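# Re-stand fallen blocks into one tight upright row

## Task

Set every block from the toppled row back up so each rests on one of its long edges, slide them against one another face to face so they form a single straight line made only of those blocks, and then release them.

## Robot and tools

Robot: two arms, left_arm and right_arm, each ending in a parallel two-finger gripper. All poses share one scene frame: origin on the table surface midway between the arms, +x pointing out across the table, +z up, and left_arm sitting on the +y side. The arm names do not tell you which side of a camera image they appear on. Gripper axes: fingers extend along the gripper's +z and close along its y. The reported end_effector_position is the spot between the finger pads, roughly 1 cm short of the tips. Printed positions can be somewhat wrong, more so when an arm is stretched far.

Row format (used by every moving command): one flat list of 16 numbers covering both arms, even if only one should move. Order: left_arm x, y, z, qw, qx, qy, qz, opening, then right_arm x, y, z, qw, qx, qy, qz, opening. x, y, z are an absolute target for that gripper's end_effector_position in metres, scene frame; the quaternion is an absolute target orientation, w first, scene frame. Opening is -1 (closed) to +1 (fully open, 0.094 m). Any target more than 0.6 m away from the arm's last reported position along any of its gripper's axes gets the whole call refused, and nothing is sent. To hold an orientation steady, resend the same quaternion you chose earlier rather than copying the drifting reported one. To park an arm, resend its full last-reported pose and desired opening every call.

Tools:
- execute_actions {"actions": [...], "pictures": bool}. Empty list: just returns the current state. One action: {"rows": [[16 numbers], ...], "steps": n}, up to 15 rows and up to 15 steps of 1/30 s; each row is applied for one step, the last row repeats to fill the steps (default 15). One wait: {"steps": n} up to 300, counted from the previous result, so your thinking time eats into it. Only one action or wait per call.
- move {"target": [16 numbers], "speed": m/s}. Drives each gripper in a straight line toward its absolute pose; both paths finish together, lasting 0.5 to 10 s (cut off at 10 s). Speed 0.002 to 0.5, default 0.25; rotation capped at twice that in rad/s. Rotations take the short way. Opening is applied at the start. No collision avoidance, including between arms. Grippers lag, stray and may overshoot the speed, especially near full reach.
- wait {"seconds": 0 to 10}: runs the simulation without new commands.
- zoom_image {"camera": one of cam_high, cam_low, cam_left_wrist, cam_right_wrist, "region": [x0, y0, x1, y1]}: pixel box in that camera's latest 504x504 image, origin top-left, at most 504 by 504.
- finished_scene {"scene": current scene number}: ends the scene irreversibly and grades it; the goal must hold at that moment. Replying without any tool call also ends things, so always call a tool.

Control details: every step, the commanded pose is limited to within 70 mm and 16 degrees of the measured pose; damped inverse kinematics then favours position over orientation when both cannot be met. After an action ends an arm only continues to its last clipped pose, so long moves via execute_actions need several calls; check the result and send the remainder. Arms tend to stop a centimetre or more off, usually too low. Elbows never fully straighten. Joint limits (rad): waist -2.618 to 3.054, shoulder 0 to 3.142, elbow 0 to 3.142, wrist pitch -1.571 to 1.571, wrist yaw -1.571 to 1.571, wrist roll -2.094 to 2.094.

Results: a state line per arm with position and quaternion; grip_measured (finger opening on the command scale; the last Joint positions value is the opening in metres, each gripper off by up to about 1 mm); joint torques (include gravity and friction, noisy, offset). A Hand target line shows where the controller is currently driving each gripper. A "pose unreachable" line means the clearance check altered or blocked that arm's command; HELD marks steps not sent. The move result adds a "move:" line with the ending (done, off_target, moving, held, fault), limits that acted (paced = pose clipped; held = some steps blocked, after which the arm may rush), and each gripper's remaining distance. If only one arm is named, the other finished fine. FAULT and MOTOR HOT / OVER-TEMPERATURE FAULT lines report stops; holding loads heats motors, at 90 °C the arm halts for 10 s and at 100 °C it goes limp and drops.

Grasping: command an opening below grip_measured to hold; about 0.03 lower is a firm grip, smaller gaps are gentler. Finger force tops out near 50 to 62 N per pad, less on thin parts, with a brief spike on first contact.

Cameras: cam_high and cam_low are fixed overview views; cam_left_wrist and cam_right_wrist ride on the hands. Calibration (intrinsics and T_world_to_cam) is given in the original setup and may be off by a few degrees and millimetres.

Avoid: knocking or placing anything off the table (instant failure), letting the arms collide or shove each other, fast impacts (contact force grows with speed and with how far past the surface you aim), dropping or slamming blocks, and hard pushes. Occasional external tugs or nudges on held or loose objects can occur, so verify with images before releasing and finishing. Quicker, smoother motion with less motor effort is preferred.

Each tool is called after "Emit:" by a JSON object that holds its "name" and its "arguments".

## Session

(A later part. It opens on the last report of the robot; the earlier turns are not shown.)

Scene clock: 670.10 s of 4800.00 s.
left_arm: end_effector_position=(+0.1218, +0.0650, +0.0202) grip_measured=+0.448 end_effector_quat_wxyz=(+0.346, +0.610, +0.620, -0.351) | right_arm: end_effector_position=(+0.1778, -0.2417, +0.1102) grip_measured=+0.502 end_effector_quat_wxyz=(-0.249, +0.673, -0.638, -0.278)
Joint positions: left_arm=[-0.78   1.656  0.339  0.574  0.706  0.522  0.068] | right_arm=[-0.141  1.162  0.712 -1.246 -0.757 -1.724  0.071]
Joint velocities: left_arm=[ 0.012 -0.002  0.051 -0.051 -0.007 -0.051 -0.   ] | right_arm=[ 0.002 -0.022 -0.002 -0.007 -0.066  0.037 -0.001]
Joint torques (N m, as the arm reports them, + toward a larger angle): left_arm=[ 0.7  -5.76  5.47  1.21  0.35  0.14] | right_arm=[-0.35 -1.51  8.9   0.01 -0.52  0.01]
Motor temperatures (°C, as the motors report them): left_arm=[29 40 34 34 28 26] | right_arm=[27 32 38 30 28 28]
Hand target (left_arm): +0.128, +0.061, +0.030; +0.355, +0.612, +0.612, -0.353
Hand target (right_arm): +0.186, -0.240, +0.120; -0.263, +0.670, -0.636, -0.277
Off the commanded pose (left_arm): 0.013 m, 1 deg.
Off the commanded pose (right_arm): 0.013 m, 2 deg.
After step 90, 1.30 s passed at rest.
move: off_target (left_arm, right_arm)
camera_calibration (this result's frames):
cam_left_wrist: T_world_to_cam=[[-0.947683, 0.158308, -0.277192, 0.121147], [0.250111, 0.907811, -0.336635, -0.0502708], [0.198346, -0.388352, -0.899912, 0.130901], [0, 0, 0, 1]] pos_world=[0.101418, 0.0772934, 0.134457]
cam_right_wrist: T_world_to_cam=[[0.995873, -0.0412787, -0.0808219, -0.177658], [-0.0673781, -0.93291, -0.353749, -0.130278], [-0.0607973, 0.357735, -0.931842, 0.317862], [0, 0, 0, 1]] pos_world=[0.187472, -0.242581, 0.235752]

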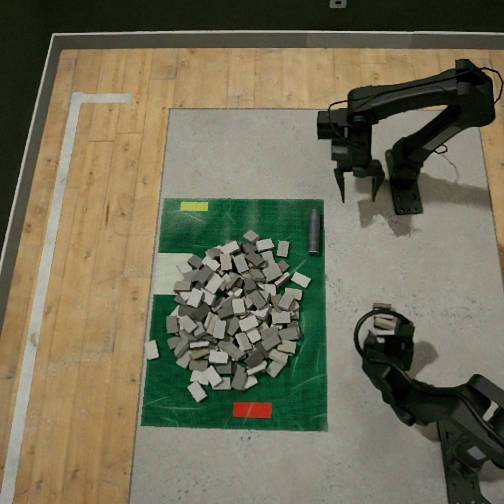

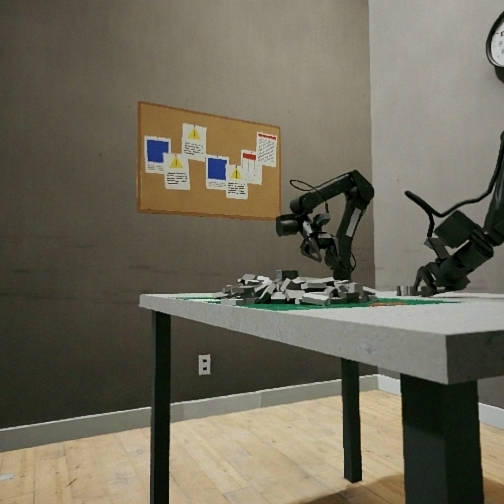

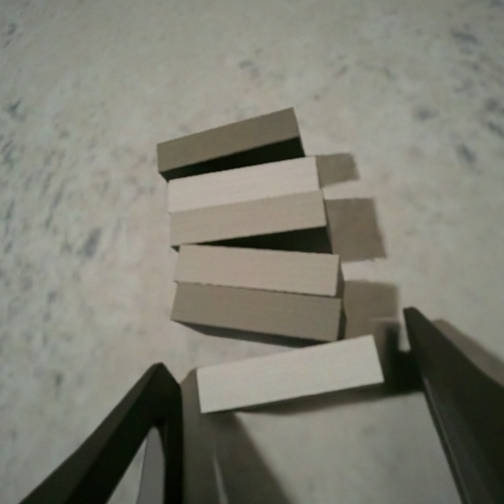

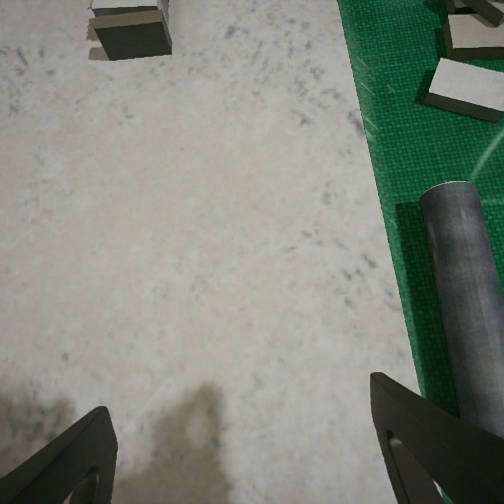

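Emit:
{"name": "move", "arguments": {"target": [0.125,0.095,0.065,0.3536,0.6124,0.6124,-0.3536,0.45, 0.186,-0.24,0.12,0.2634,-0.6702,0.6360,0.2776,0.5], "speed": 0.04}}

Scene clock: 676.37 s of 4800.00 s.
left_arm: end_effector_position=(+0.1200, +0.0991, +0.0537) grip_measured=+0.448 end_effector_quat_wxyz=(+0.343, +0.610, +0.623, -0.349) | right_arm: end_effector_position=(+0.1778, -0.2416, +0.1103) grip_measured=+0.502 end_effector_quat_wxyz=(-0.249, +0.673, -0.638, -0.278)
Joint positions: left_arm=[-0.654  1.368  0.341  0.193  0.79   0.644  0.068] | right_arm=[-0.141  1.162  0.712 -1.246 -0.758 -1.724  0.071]
Joint velocities: left_arm=[-0.007 -0.002 -0.007 -0.051 -0.022 -0.007  0.002] | right_arm=[-0.002 -0.017  0.022 -0.037 -0.007 -0.066 -0.   ]
Joint torques (N m, as the arm reports them, + toward a larger angle): left_arm=[ 0.75 -4.52  6.35  1.17  0.47  0.13] | right_arm=[-0.33 -1.69  8.86  0.02 -0.53  0.01]
Motor temperatures (°C, as the motors report them): left_arm=[29 40 34 34 28 26] | right_arm=[27 32 39 30 28 28]
Hand target (left_arm): +0.124, +0.096, +0.065; +0.354, +0.613, +0.612, -0.352
Hand target (right_arm): +0.186, -0.240, +0.120; -0.263, +0.670, -0.636, -0.277
Off the commanded pose (left_arm): 0.013 m, 2 deg.
Off the commanded pose (right_arm): 0.013 m, 2 deg.
After step 90, 1.37 s passed at rest.
move: off_target (left_arm, right_arm)
camera_calibration (this result's frames):
cam_left_wrist: T_world_to_cam=[[-0.949006, 0.157721, -0.272967, 0.123353], [0.246536, 0.91094, -0.330769, -0.0696788], [0.196488, -0.381198, -0.903372, 0.174288], [0, 0, 0, 1]] pos_world=[0.0999955, 0.110456, 0.168071]
cam_right_wrist: T_world_to_cam=[[0.995873, -0.0412956, -0.0808189, -0.177665], [-0.0674159, -0.932773, -0.354103, -0.130136], [-0.0607628, 0.35809, -0.931708, 0.317953], [0, 0, 0, 1]] pos_world=[0.187478, -0.24258, 0.235799]

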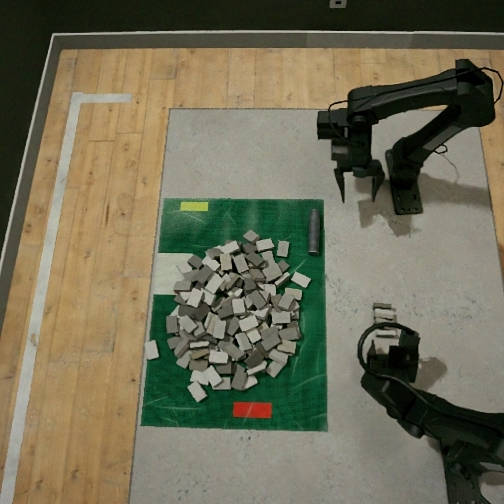

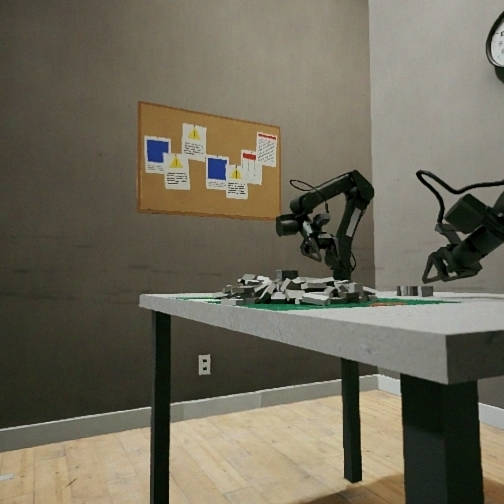

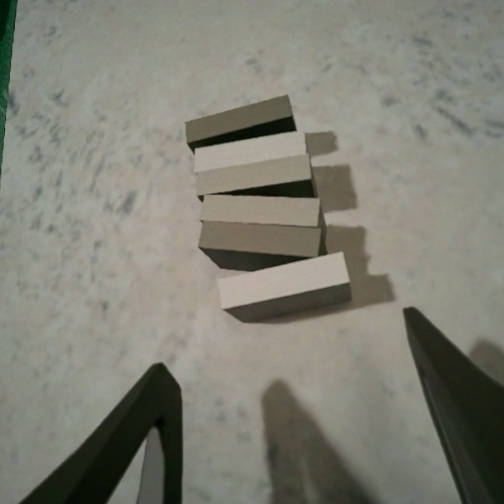

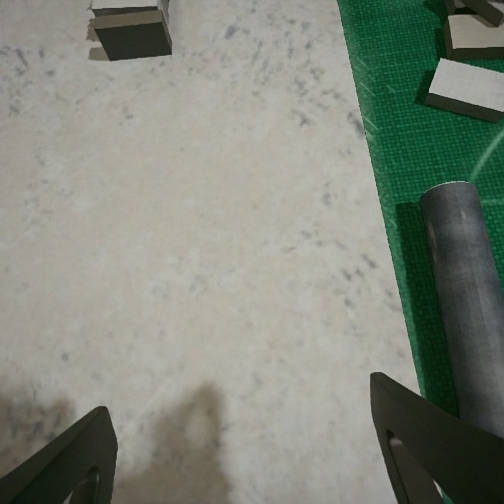

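Emit:
{"name": "move", "arguments": {"target": [0.12,0.20,0.16,0,0,0.966,-0.2588,0.45, 0.102,-0.03,0.11,0,0,1,0,1], "speed": 0.2}}

Scene clock: 685.20 s of 4800.00 s.
left_arm: end_effector_position=(+0.1126, +0.2014, +0.1535) grip_measured=+0.448 end_effector_quat_wxyz=(-0.001, +0.009, +0.966, -0.259) | right_arm: end_effector_position=(+0.1058, -0.0299, +0.1036) grip_measured=+1.000 end_effector_quat_wxyz=(+0.003, -0.001, +1.000, +0.005)
Joint positions: left_arm=[-0.478  1.106  0.953 -1.198  0.48  -0.445  0.068] | right_arm=[ 1.267  1.807  1.475 -1.227  0.004  1.356  0.094]
Joint velocities: left_arm=[-0.002 -0.002 -0.002 -0.022 -0.066  0.007  0.   ] | right_arm=[ 0.012 -0.007 -0.002 -0.022 -0.081 -0.022  0.   ]
Joint torques (N m, as the arm reports them, + toward a larger angle): left_arm=[ 0.83 -0.98  7.68  0.63  0.14 -0.03] | right_arm=[ 0.86 -7.4   9.33  0.14  0.01  0.09]
Motor temperatures (°C, as the motors report them): left_arm=[29 39 35 34 28 26] | right_arm=[27 32 39 30 28 28]
Hand target (left_arm): +0.116, +0.202, +0.160; -0.000, +0.001, +0.966, -0.257
Hand target (right_arm): +0.103, -0.025, +0.111; +0.004, +0.000, +1.000, +0.011
Off the commanded pose (left_arm): 0.010 m, 1 deg.
Off the commanded pose (right_arm): 0.007 m, 1 deg.
After step 90, 0.87 s passed at rest.
move: done
camera_calibration (this result's frames):
cam_left_wrist: T_world_to_cam=[[-0.350089, -0.812949, 0.465352, 0.142077], [-0.742851, 0.543581, 0.390759, -0.0534245], [-0.570623, -0.208886, -0.794201, 0.339856], [0, 0, 0, 1]] pos_world=[0.203983, 0.215533, 0.224675]
cam_right_wrist: T_world_to_cam=[[-0.114701, -0.993282, 0.0153189, -0.0186782], [-0.917995, 0.111875, 0.380486, 0.105263], [-0.379644, 0.0295794, -0.92466, 0.254764], [0, 0, 0, 1]] pos_world=[0.191208, -0.0378648, 0.195805]

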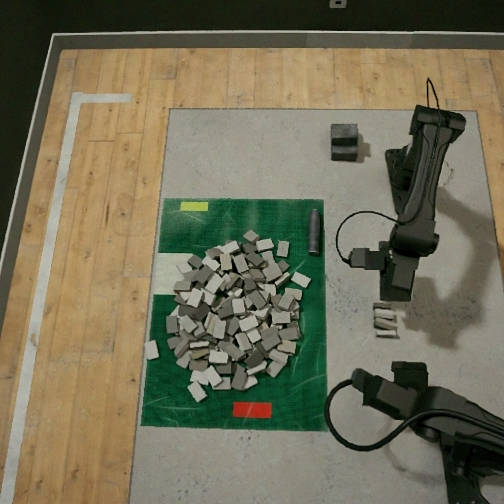

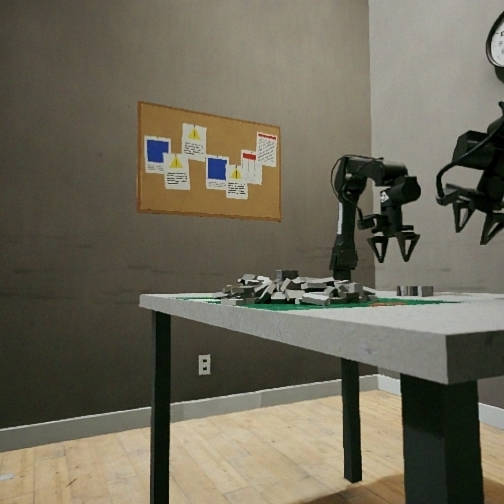

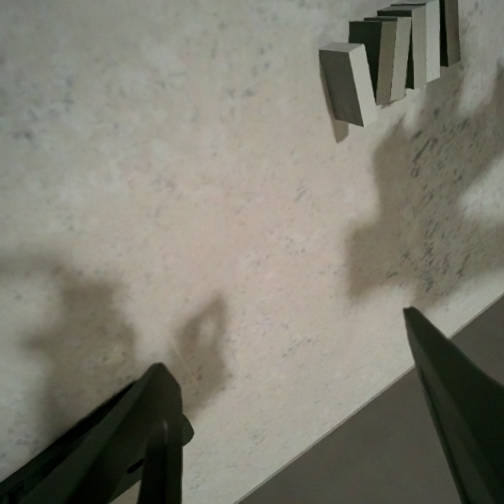

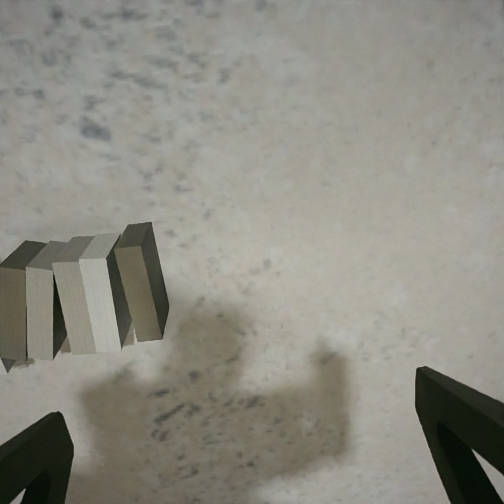

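Emit:
{"name": "move", "arguments": {"target": [0.12,0.20,0.16,0,0,0.966,-0.2588,0.45, 0.100,0.046,0.075,0,0,1,0,1], "speed": 0.1}}

Scene clock: 690.33 s of 4800.00 s.
left_arm: end_effector_position=(+0.1128, +0.2013, +0.1509) grip_measured=+0.448 end_effector_quat_wxyz=(-0.009, +0.005, +0.967, -0.256) | right_arm: end_effector_position=(+0.1027, +0.0398, +0.0652) grip_measured=+1.000 end_effector_quat_wxyz=(-0.002, -0.002, +1.000, -0.008)
Joint positions: left_arm=[-0.478  1.121  0.953 -1.199  0.48  -0.45   0.068] | right_arm=[ 1.309  2.12   1.759 -1.227 -0.     1.397  0.094]
Joint velocities: left_arm=[-0.002 -0.007  0.012 -0.037 -0.022  0.022 -0.   ] | right_arm=[-0.022 -0.012  0.017 -0.022 -0.007  0.007  0.   ]
Joint torques (N m, as the arm reports them, + toward a larger angle): left_arm=[ 0.6  -1.15  8.05  0.66  0.18 -0.02] | right_arm=[  0.78 -10.25   9.06   0.08   0.01   0.1 ]
Motor temperatures (°C, as the motors report them): left_arm=[29 39 36 33 28 26] | right_arm=[27 33 39 30 28 28]
Hand target (left_arm): +0.120, +0.200, +0.160; +0.000, -0.000, +0.966, -0.259
Hand target (right_arm): +0.100, +0.046, +0.074; -0.000, -0.000, +1.000, +0.001
Off the commanded pose (left_arm): 0.012 m, 1 deg.
Off the commanded pose (right_arm): 0.012 m, 1 deg.
After step 90, 0.97 s passed at rest.
move: off_target (left_arm, right_arm)
camera_calibration (this result's frames):
cam_left_wrist: T_world_to_cam=[[-0.338564, -0.817596, 0.465737, 0.142946], [-0.738819, 0.5375, 0.406497, -0.0538017], [-0.582684, -0.20647, -0.786034, 0.337506], [0, 0, 0, 1]] pos_world=[0.205306, 0.215475, 0.220586]
cam_right_wrist: T_world_to_cam=[[-0.113289, -0.992597, 0.0437828, 0.0487214], [-0.914334, 0.121397, 0.386336, 0.108095], [-0.388791, 0.00373528, -0.921318, 0.217709], [0, 0, 0, 1]] pos_world=[0.188998, 0.0344251, 0.156685]

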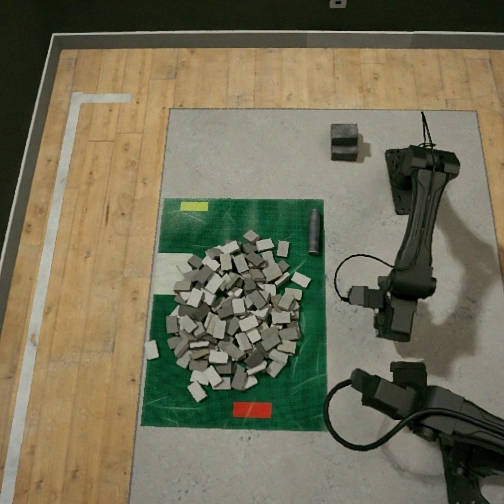

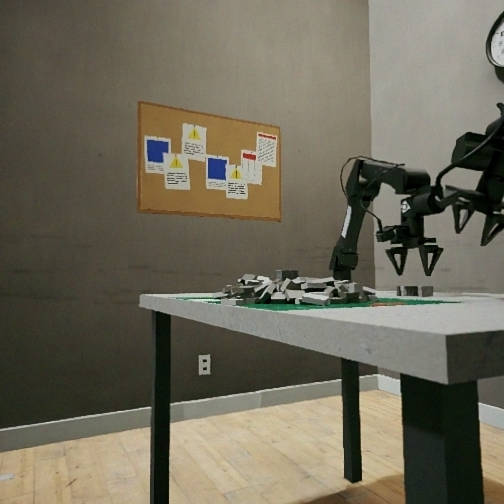

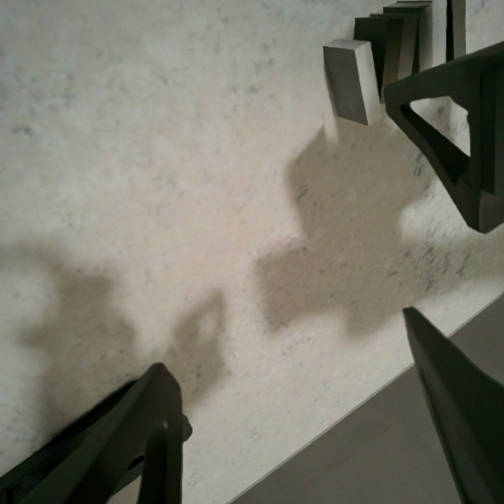

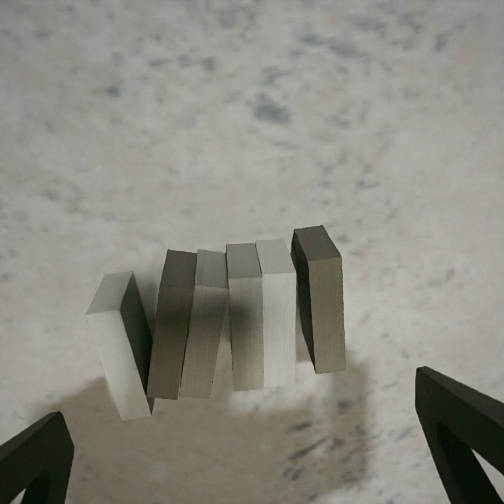

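Emit:
{"name": "move", "arguments": {"target": [0.12,0.20,0.16,0,0,0.966,-0.2588,0.45, 0.104,0.050,0.040,0,0,1,0,1], "speed": 0.04}}

Scene clock: 709.70 s of 4800.00 s.
left_arm: end_effector_position=(+0.1128, +0.2013, +0.1509) grip_measured=+0.448 end_effector_quat_wxyz=(-0.009, +0.005, +0.967, -0.256) | right_arm: end_effector_position=(+0.1045, +0.0500, +0.0432) grip_measured=+1.000 end_effector_quat_wxyz=(-0.000, -0.001, +1.000, -0.001)
Joint positions: left_arm=[-0.478  1.121  0.953 -1.199  0.48  -0.45   0.068] | right_arm=[ 1.309  2.16   1.735 -1.147 -0.     1.398  0.094]
Joint velocities: left_arm=[ 0.012 -0.007  0.007  0.007 -0.037  0.037 -0.   ] | right_arm=[-0.007 -0.002 -0.017  0.007  0.007  0.051  0.   ]
Joint torques (N m, as the arm reports them, + toward a larger angle): left_arm=[ 0.65 -1.15  8.07  0.67  0.18 -0.01] | right_arm=[  0.2  -10.4    5.37   0.4    0.01   0.03]
Motor temperatures (°C, as the motors report them): left_arm=[29 37 37 32 28 26] | right_arm=[27 37 39 30 28 28]
Hand target (left_arm): +0.120, +0.200, +0.160; +0.000, -0.000, +0.966, -0.259
Hand target (right_arm): +0.104, +0.050, +0.040; +0.000, +0.000, +1.000, -0.000
Off the commanded pose (left_arm): 0.012 m, 1 deg.
Off the commanded pose (right_arm): 0.003 m, 0 deg.
After step 90, 15.33 s passed at rest.
move: off_target (left_arm)
camera_calibration (this result's frames):
cam_left_wrist: T_world_to_cam=[[-0.338205, -0.817712, 0.465794, 0.14292], [-0.73892, 0.537252, 0.406641, -0.0537621], [-0.582764, -0.206657, -0.785925, 0.337537], [0, 0, 0, 1]] pos_world=[0.205315, 0.215506, 0.220569]
cam_right_wrist: T_world_to_cam=[[-0.114142, -0.993065, 0.0281783, 0.0608344], [-0.915271, 0.116145, 0.385732, 0.117333], [-0.386329, 0.0182374, -0.922181, 0.197184], [0, 0, 0, 1]] pos_world=[0.190513, 0.0431886, 0.134866]

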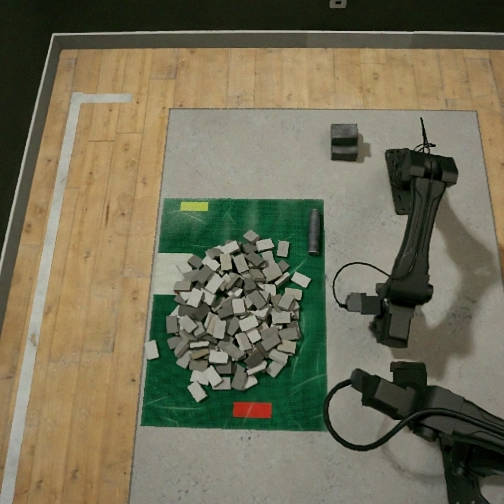

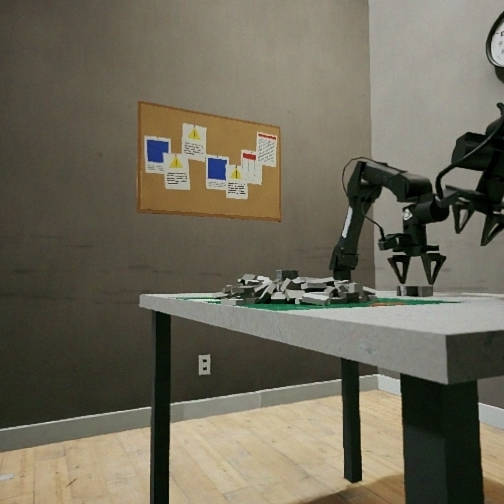

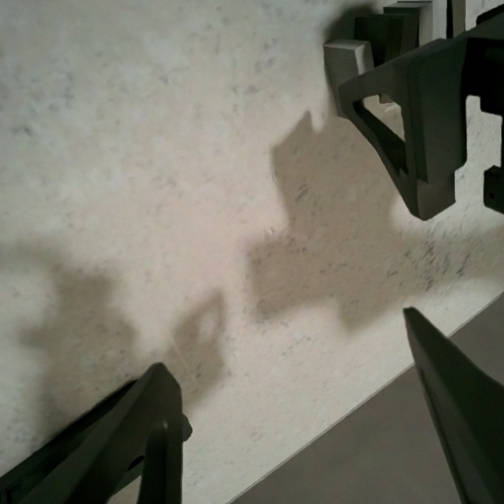

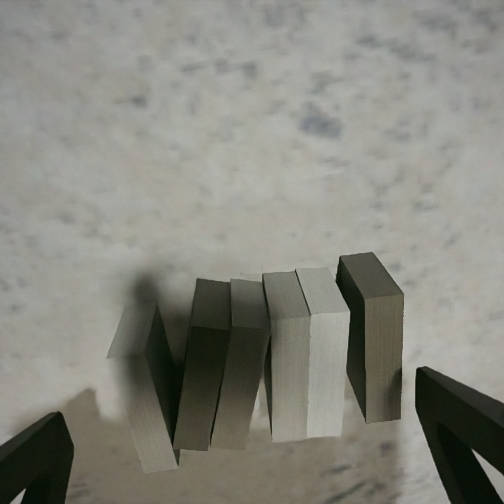

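Emit:
{"name": "move", "arguments": {"target": [0.12,0.20,0.16,0,0,0.966,-0.2588,0.45, 0.104,0.043,0.040,0,0,1,0,1], "speed": 0.02}}

Scene clock: 713.77 s of 4800.00 s.
left_arm: end_effector_position=(+0.1128, +0.2013, +0.1509) grip_measured=+0.448 end_effector_quat_wxyz=(-0.009, +0.005, +0.967, -0.256) | right_arm: end_effector_position=(+0.1029, +0.0413, +0.0331) grip_measured=+1.000 end_effector_quat_wxyz=(-0.003, -0.001, +1.000, -0.014)
Joint positions: left_arm=[-0.478  1.121  0.953 -1.199  0.48  -0.45   0.068] | right_arm=[ 1.309  2.16   1.693 -1.132 -0.     1.398  0.094]
Joint velocities: left_arm=[ 0.012  0.012 -0.007  0.007 -0.022 -0.022 -0.001] | right_arm=[ 0.012  0.002  0.012  0.037  0.022 -0.007  0.   ]
Joint torques (N m, as the arm reports them, + toward a larger angle): left_arm=[ 0.62 -1.22  8.13  0.65  0.18 -0.02] | right_arm=[ -0.08 -12.57   5.3    0.34   0.02   0.  ]
Motor temperatures (°C, as the motors report them): left_arm=[29 37 37 32 28 26] | right_arm=[27 37 38 30 28 28]
Hand target (left_arm): +0.120, +0.200, +0.160; +0.000, -0.000, +0.966, -0.259
Hand target (right_arm): +0.104, +0.043, +0.040; -0.000, +0.000, +1.000, -0.000
Off the commanded pose (left_arm): 0.012 m, 1 deg.
Off the commanded pose (right_arm): 0.007 m, 2 deg.
After step 90, 0.27 s passed at rest.
move: off_target (left_arm)
camera_calibration (this result's frames):
cam_left_wrist: T_world_to_cam=[[-0.338205, -0.817712, 0.465794, 0.14292], [-0.73892, 0.537252, 0.406641, -0.0537621], [-0.582764, -0.206657, -0.785925, 0.337537], [0, 0, 0, 1]] pos_world=[0.205315, 0.215506, 0.220569]
cam_right_wrist: T_world_to_cam=[[-0.11395, -0.991952, 0.055196, 0.0513011], [-0.913496, 0.126455, 0.386697, 0.120249], [-0.390565, -0.00635713, -0.920553, 0.18879], [0, 0, 0, 1]] pos_world=[0.189427, 0.0368823, 0.124459]

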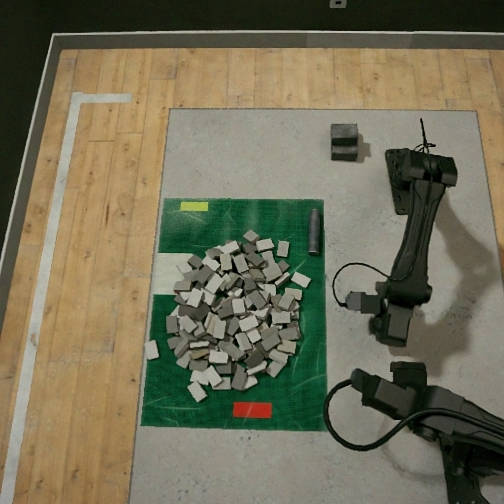

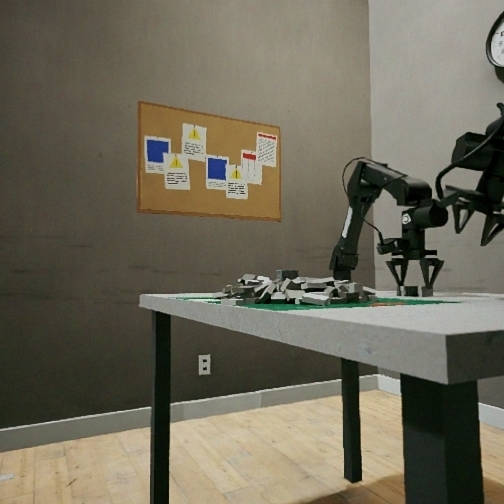

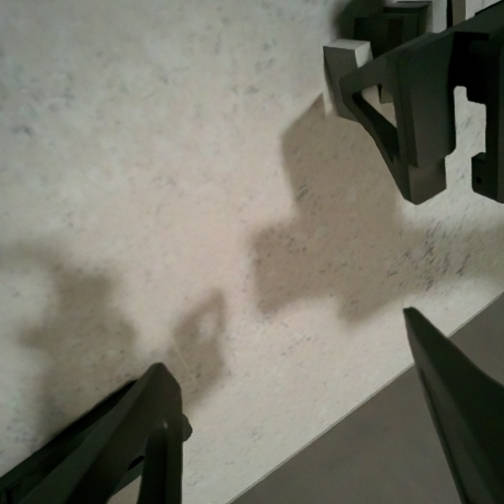

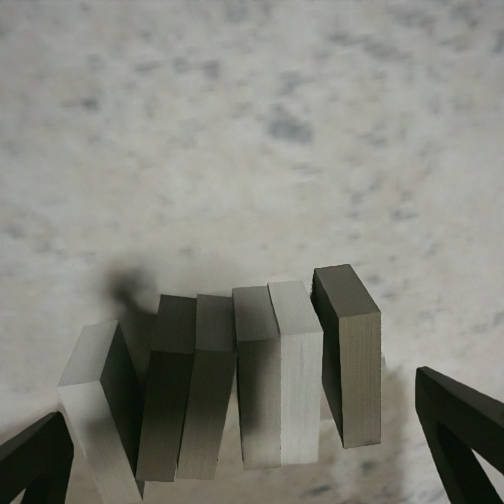

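Emit:
{"name": "move", "arguments": {"target": [0.12,0.20,0.16,0,0,0.966,-0.2588,0.45, 0.104,0.048,0.030,0,0,1,0,1], "speed": 0.015}}

Scene clock: 722.43 s of 4800.00 s.
left_arm: end_effector_position=(+0.1128, +0.2013, +0.1509) grip_measured=+0.448 end_effector_quat_wxyz=(-0.009, +0.005, +0.967, -0.256) | right_arm: end_effector_position=(+0.1040, +0.0476, +0.0329) grip_measured=+1.000 end_effector_quat_wxyz=(-0.000, -0.001, +1.000, -0.001)
Joint positions: left_arm=[-0.478  1.121  0.953 -1.199  0.48  -0.45   0.068] | right_arm=[ 1.309  2.16   1.693 -1.106 -0.     1.398  0.094]
Joint velocities: left_arm=[-0.002  0.007  0.007  0.007  0.007 -0.051 -0.   ] | right_arm=[ 0.002 -0.017  0.007 -0.007  0.051  0.007  0.   ]
Joint torques (N m, as the arm reports them, + toward a larger angle): left_arm=[ 0.61 -1.27  8.09  0.65  0.18 -0.02] | right_arm=[  0.1  -10.27   5.58   0.43   0.     0.02]
Motor temperatures (°C, as the motors report them): left_arm=[29 37 38 32 28 26] | right_arm=[27 39 38 30 28 28]
Hand target (left_arm): +0.120, +0.200, +0.160; +0.000, -0.000, +0.966, -0.259
Hand target (right_arm): +0.104, +0.048, +0.030; +0.000, +0.000, +1.000, -0.000
Off the commanded pose (left_arm): 0.012 m, 1 deg.
Off the commanded pose (right_arm): 0.003 m, 0 deg.
After step 90, 4.57 s passed at rest.
move: off_target (left_arm)
camera_calibration (this result's frames):
cam_left_wrist: T_world_to_cam=[[-0.338205, -0.817712, 0.465794, 0.14292], [-0.73892, 0.537252, 0.406641, -0.0537621], [-0.582764, -0.206657, -0.785925, 0.337537], [0, 0, 0, 1]] pos_world=[0.205315, 0.215506, 0.220569]
cam_right_wrist: T_world_to_cam=[[-0.114136, -0.993032, 0.0293204, 0.0586586], [-0.915196, 0.11658, 0.385778, 0.121163], [-0.386509, 0.0171973, -0.922125, 0.187668], [0, 0, 0, 1]] pos_world=[0.190119, 0.0408972, 0.124592]

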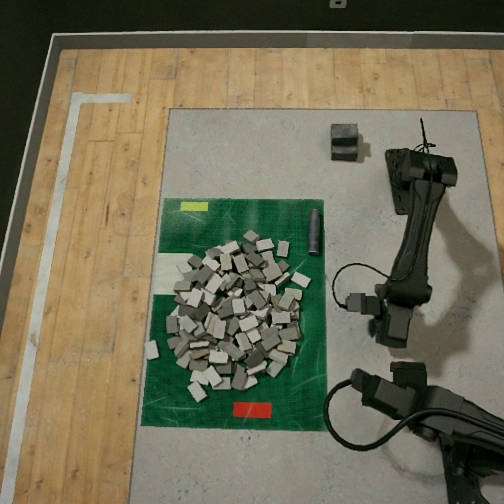

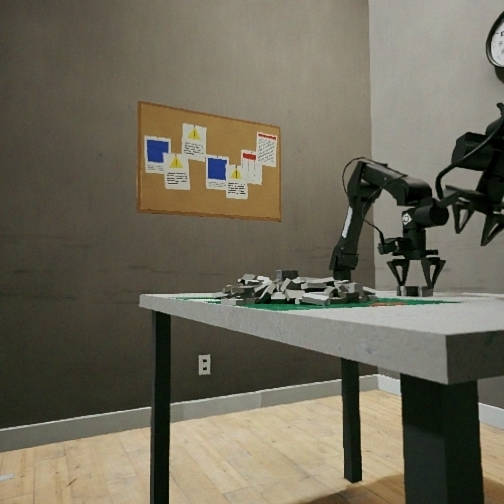

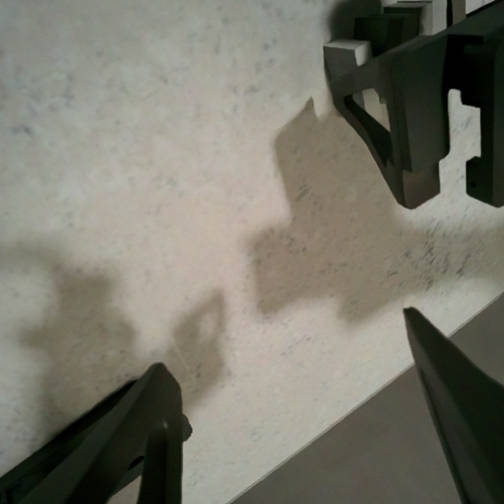

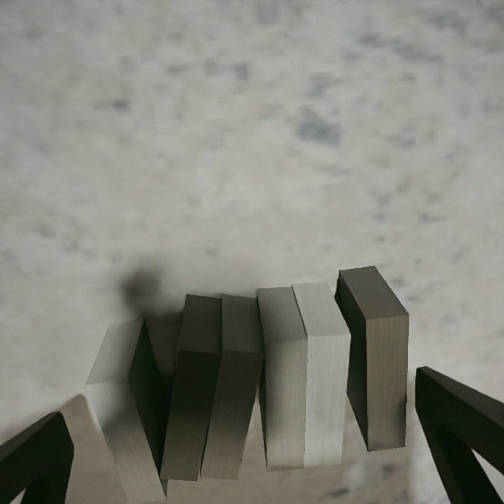

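Emit:
{"name": "move", "arguments": {"target": [0.12,0.20,0.16,0,0,0.966,-0.2588,0.45, 0.104,0.048,0.021,0,0,1,0,1], "speed": 0.015}}

Scene clock: 727.10 s of 4800.00 s.
left_arm: end_effector_position=(+0.1128, +0.2013, +0.1509) grip_measured=+0.448 end_effector_quat_wxyz=(-0.009, +0.005, +0.967, -0.256) | right_arm: end_effector_position=(+0.1043, +0.0491, +0.0282) grip_measured=+1.000 end_effector_quat_wxyz=(+0.000, -0.001, +1.000, +0.004)
Joint positions: left_arm=[-0.478  1.121  0.953 -1.199  0.48  -0.45   0.068] | right_arm=[ 1.309  2.16   1.674 -1.076 -0.     1.398  0.094]
Joint velocities: left_arm=[-0.007 -0.017 -0.002  0.007 -0.007 -0.007 -0.   ] | right_arm=[-0.002 -0.017 -0.007  0.007  0.066  0.022  0.   ]
Joint torques (N m, as the arm reports them, + toward a larger angle): left_arm=[ 0.72 -1.19  8.12  0.66  0.19 -0.03] | right_arm=[ 0.11 -9.59  5.38  0.44  0.    0.02]
Motor temperatures (°C, as the motors report them): left_arm=[29 37 38 32 28 26] | right_arm=[27 39 37 30 27 28]
Hand target (left_arm): +0.120, +0.200, +0.160; +0.000, -0.000, +0.966, -0.259
Hand target (right_arm): +0.104, +0.048, +0.021; -0.000, +0.000, +1.000, -0.000
Off the commanded pose (left_arm): 0.012 m, 1 deg.
Off the commanded pose (right_arm): 0.007 m, 0 deg.
After step 90, 0.63 s passed at rest.
move: off_target (left_arm)
camera_calibration (this result's frames):
cam_left_wrist: T_world_to_cam=[[-0.338205, -0.817712, 0.465794, 0.14292], [-0.73892, 0.537252, 0.406641, -0.0537621], [-0.582764, -0.206657, -0.785925, 0.337537], [0, 0, 0, 1]] pos_world=[0.205315, 0.215506, 0.220569]
cam_right_wrist: T_world_to_cam=[[-0.11418, -0.993285, 0.018659, 0.0606182], [-0.915895, 0.112522, 0.385324, 0.123348], [-0.384836, 0.0269065, -0.922592, 0.182709], [0, 0, 0, 1]] pos_world=[0.190208, 0.0414158, 0.119906]

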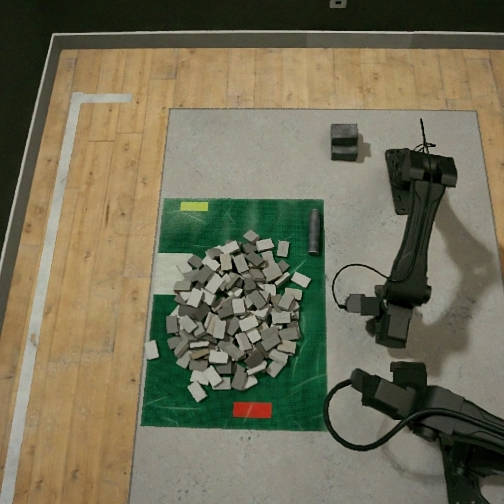

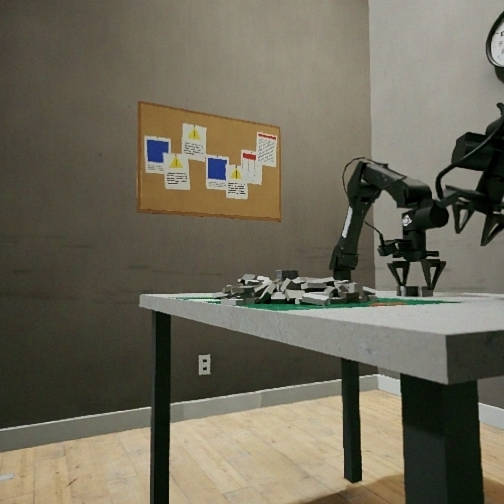

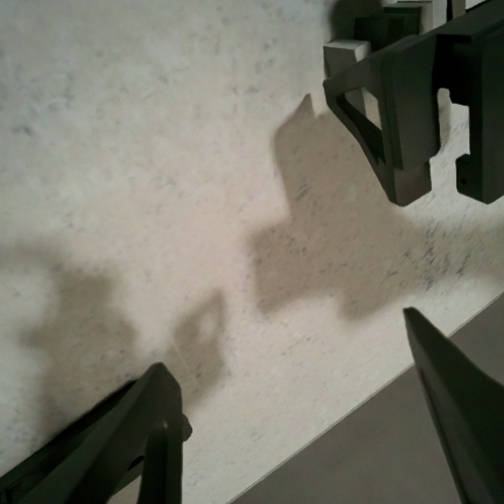

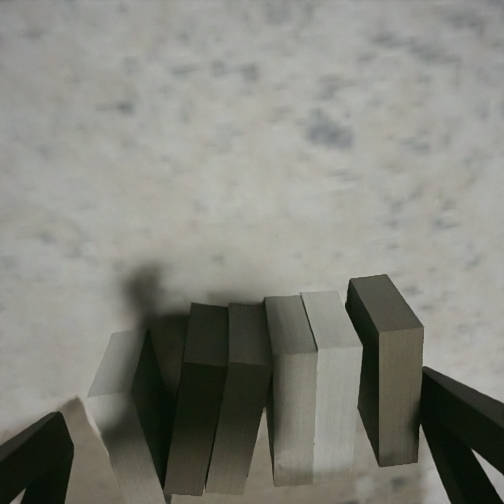

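Emit:
{"name": "move", "arguments": {"target": [0.12,0.20,0.16,0,0,0.966,-0.2588,0.45, 0.104,0.045,0.016,0,0,1,0,1], "speed": 0.01}}

Scene clock: 731.33 s of 4800.00 s.
left_arm: end_effector_position=(+0.1128, +0.2013, +0.1509) grip_measured=+0.448 end_effector_quat_wxyz=(-0.009, +0.005, +0.967, -0.256) | right_arm: end_effector_position=(+0.1039, +0.0465, +0.0212) grip_measured=+1.000 end_effector_quat_wxyz=(+0.000, -0.001, +1.000, +0.002)
Joint positions: left_arm=[-0.478  1.121  0.953 -1.199  0.48  -0.45   0.068] | right_arm=[ 1.309  2.16   1.645 -1.051 -0.     1.398  0.094]
Joint velocities: left_arm=[-0.002 -0.007 -0.022 -0.066 -0.022 -0.022  0.001] | right_arm=[ 0.007  0.022  0.002 -0.037 -0.022 -0.022  0.   ]
Joint torques (N m, as the arm reports them, + toward a larger angle): left_arm=[ 0.64 -1.18  8.11  0.66  0.19 -0.01] | right_arm=[ 0.   -9.91  5.12  0.44  0.02  0.02]
Motor temperatures (°C, as the motors report them): left_arm=[29 37 38 32 28 26] | right_arm=[27 39 37 30 27 28]
Hand target (left_arm): +0.120, +0.200, +0.160; +0.000, -0.000, +0.966, -0.259
Hand target (right_arm): +0.104, +0.045, +0.016; -0.000, -0.000, +1.000, +0.000
Off the commanded pose (left_arm): 0.012 m, 1 deg.
Off the commanded pose (right_arm): 0.005 m, 0 deg.
move: off_target (left_arm)
camera_calibration (this result's frames):
cam_left_wrist: T_world_to_cam=[[-0.338205, -0.817712, 0.465794, 0.14292], [-0.73892, 0.537252, 0.406641, -0.0537621], [-0.582764, -0.206657, -0.785925, 0.337537], [0, 0, 0, 1]] pos_world=[0.205315, 0.215506, 0.220569]
cam_right_wrist: T_world_to_cam=[[-0.114169, -0.993224, 0.0217054, 0.0580664], [-0.915696, 0.113681, 0.385459, 0.125842], [-0.385314, 0.024132, -0.92247, 0.176346], [0, 0, 0, 1]] pos_world=[0.189811, 0.0391116, 0.112907]

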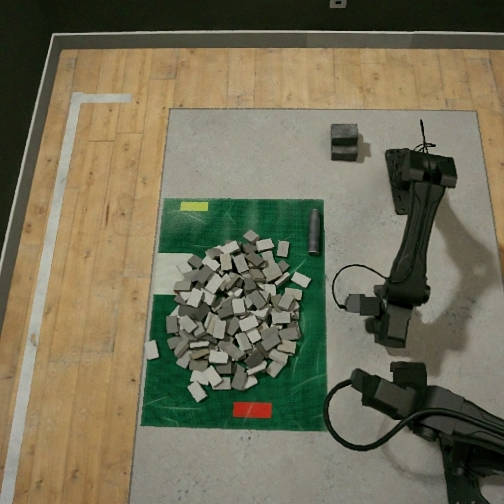

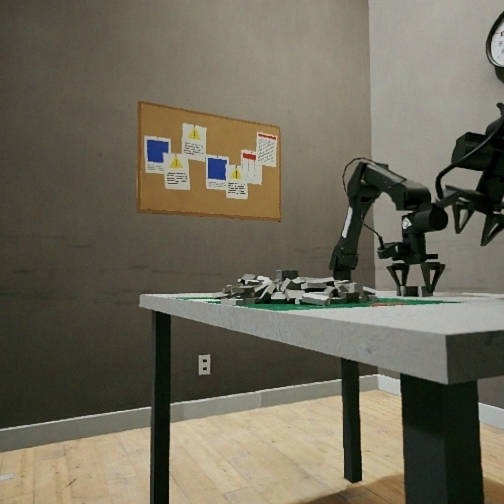

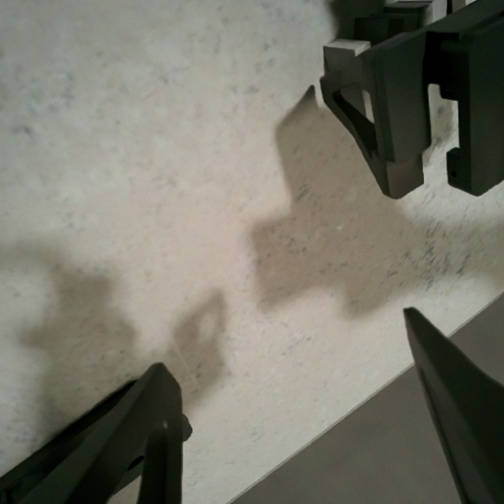

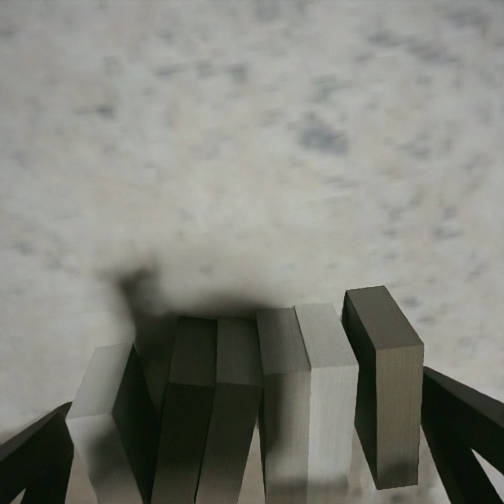

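Emit:
{"name": "execute_actions", "arguments": {"actions": [{"rows":[[0.12,0.20,0.16,0,0,0.966,-0.2588,0.45,0.104,0.046,0.021,0,0,1,0,0.97],[0.12,0.20,0.16,0,0,0.966,-0.2588,0.45,0.104,0.046,0.021,0,0,1,0,0.95],[0.12,0.20,0.16,0,0,0.966,-0.2588,0.45,0.104,0.046,0.021,0,0,1,0,0.93],[0.12,0.20,0.16,0,0,0.966,-0.2588,0.45,0.104,0.046,0.021,0,0,1,0,0.91],[0.12,0.20,0.16,0,0,0.966,-0.2588,0.45,0.104,0.046,0.021,0,0,1,0,0.89],[0.12,0.20,0.16,0,0,0.966,-0.2588,0.45,0.104,0.046,0.021,0,0,1,0,0.87],[0.12,0.20,0.16,0,0,0.966,-0.2588,0.45,0.104,0.046,0.021,0,0,1,0,0.85],[0.12,0.20,0.16,0,0,0.966,-0.2588,0.45,0.104,0.046,0.021,0,0,1,0,0.83],[0.12,0.20,0.16,0,0,0.966,-0.2588,0.45,0.104,0.046,0.021,0,0,1,0,0.81],[0.12,0.20,0.16,0,0,0.966,-0.2588,0.45,0.104,0.046,0.021,0,0,1,0,0.79],[0.12,0.20,0.16,0,0,0.966,-0.2588,0.45,0.104,0.046,0.021,0,0,1,0,0.77],[0.12,0.20,0.16,0,0,0.966,-0.2588,0.45,0.104,0.046,0.021,0,0,1,0,0.75],[0.12,0.20,0.16,0,0,0.966,-0.2588,0.45,0.104,0.046,0.021,0,0,1,0,0.73],[0.12,0.20,0.16,0,0,0.966,-0.2588,0.45,0.104,0.046,0.021,0,0,1,0,0.71],[0.12,0.20,0.16,0,0,0.966,-0.2588,0.45,0.104,0.046,0.021,0,0,1,0,0.69]],"steps":15}]}}

Scene clock: 738.67 s of 4800.00 s.
left_arm: end_effector_position=(+0.1128, +0.2013, +0.1509) grip_measured=+0.448 end_effector_quat_wxyz=(-0.009, +0.005, +0.967, -0.256) | right_arm: end_effector_position=(+0.1039, +0.0468, +0.0212) grip_measured=+0.702 end_effector_quat_wxyz=(+0.000, -0.001, +1.000, +0.003)
Joint positions: left_arm=[-0.478  1.121  0.953 -1.199  0.48  -0.45   0.068] | right_arm=[ 1.309  2.16   1.645 -1.05  -0.     1.398  0.08 ]
Joint velocities: left_arm=[-0.017  0.002  0.017  0.037  0.051 -0.051 -0.   ] | right_arm=[-0.022 -0.017 -0.012 -0.037 -0.051  0.007 -0.02 ]
Joint torques (N m, as the arm reports them, + toward a larger angle): left_arm=[ 0.64 -1.16  8.11  0.66  0.19 -0.03] | right_arm=[  0.11 -10.08   6.51   0.22   0.01   0.01]
Motor temperatures (°C, as the motors report them): left_arm=[29 37 38 32 28 26] | right_arm=[27 39 37 30 27 28]
Hand target (left_arm): +0.120, +0.200, +0.160; +0.000, -0.000, +0.966, -0.259
Hand target (right_arm): +0.104, +0.046, +0.021; -0.000, -0.000, +1.000, -0.000
Off the commanded pose (left_arm): 0.012 m, 1 deg.
Off the commanded pose (right_arm): 0.001 m, 0 deg.
Steps of this call (steps 1 to 90: nothing new was sent; then 3.83 s passed at rest; steps 91 to 105: all 15 steps of this action). Readings (end_effector_position):
91: left_arm (+0.1128, +0.2013, +0.1509) | right_arm (+0.1039, +0.0468, +0.0212)
92: left_arm (+0.1128, +0.2013, +0.1509) | right_arm (+0.1039, +0.0468, +0.0212)
94: left_arm (+0.1128, +0.2013, +0.1509) | right_arm (+0.1039, +0.0468, +0.0212)
98: left_arm (+0.1128, +0.2013, +0.1509) | right_arm (+0.1039, +0.0468, +0.0212)
105: the state above
camera_calibration (this result's frames):
cam_left_wrist: T_world_to_cam=[[-0.338205, -0.817712, 0.465794, 0.14292], [-0.73892, 0.537252, 0.406641, -0.0537621], [-0.582764, -0.206657, -0.785925, 0.337537], [0, 0, 0, 1]] pos_world=[0.205315, 0.215506, 0.220569]
cam_right_wrist: T_world_to_cam=[[-0.114173, -0.993248, 0.020563, 0.0583762], [-0.91577, 0.113246, 0.385409, 0.125883], [-0.385135, 0.0251724, -0.922517, 0.176293], [0, 0, 0, 1]] pos_world=[0.189842, 0.0392885, 0.112917]

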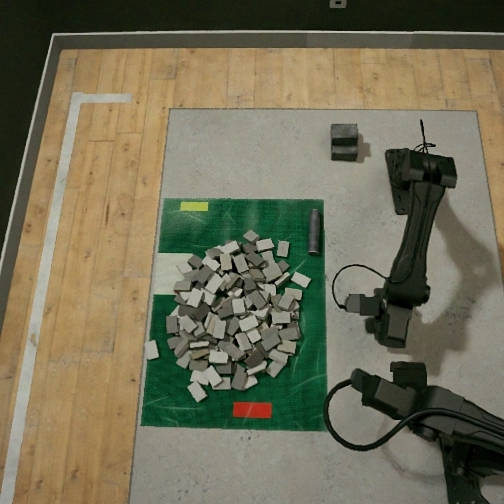

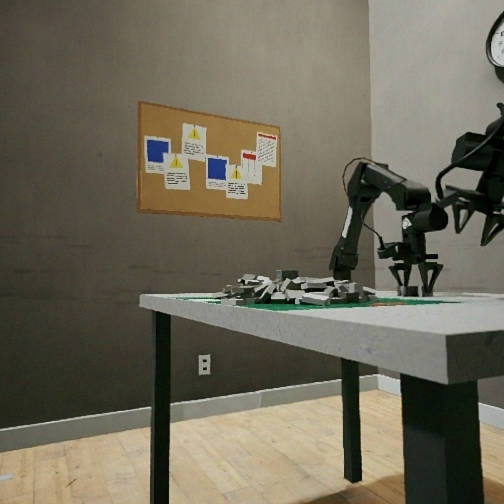

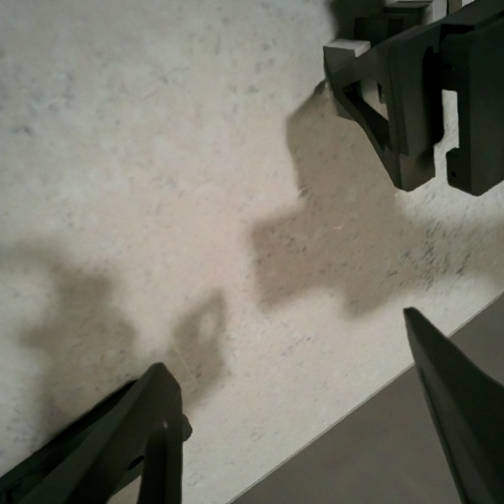

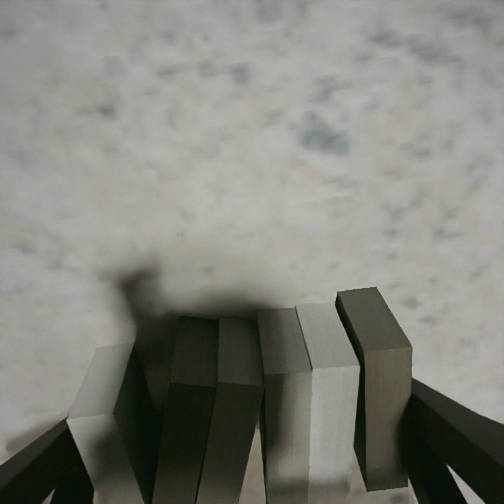

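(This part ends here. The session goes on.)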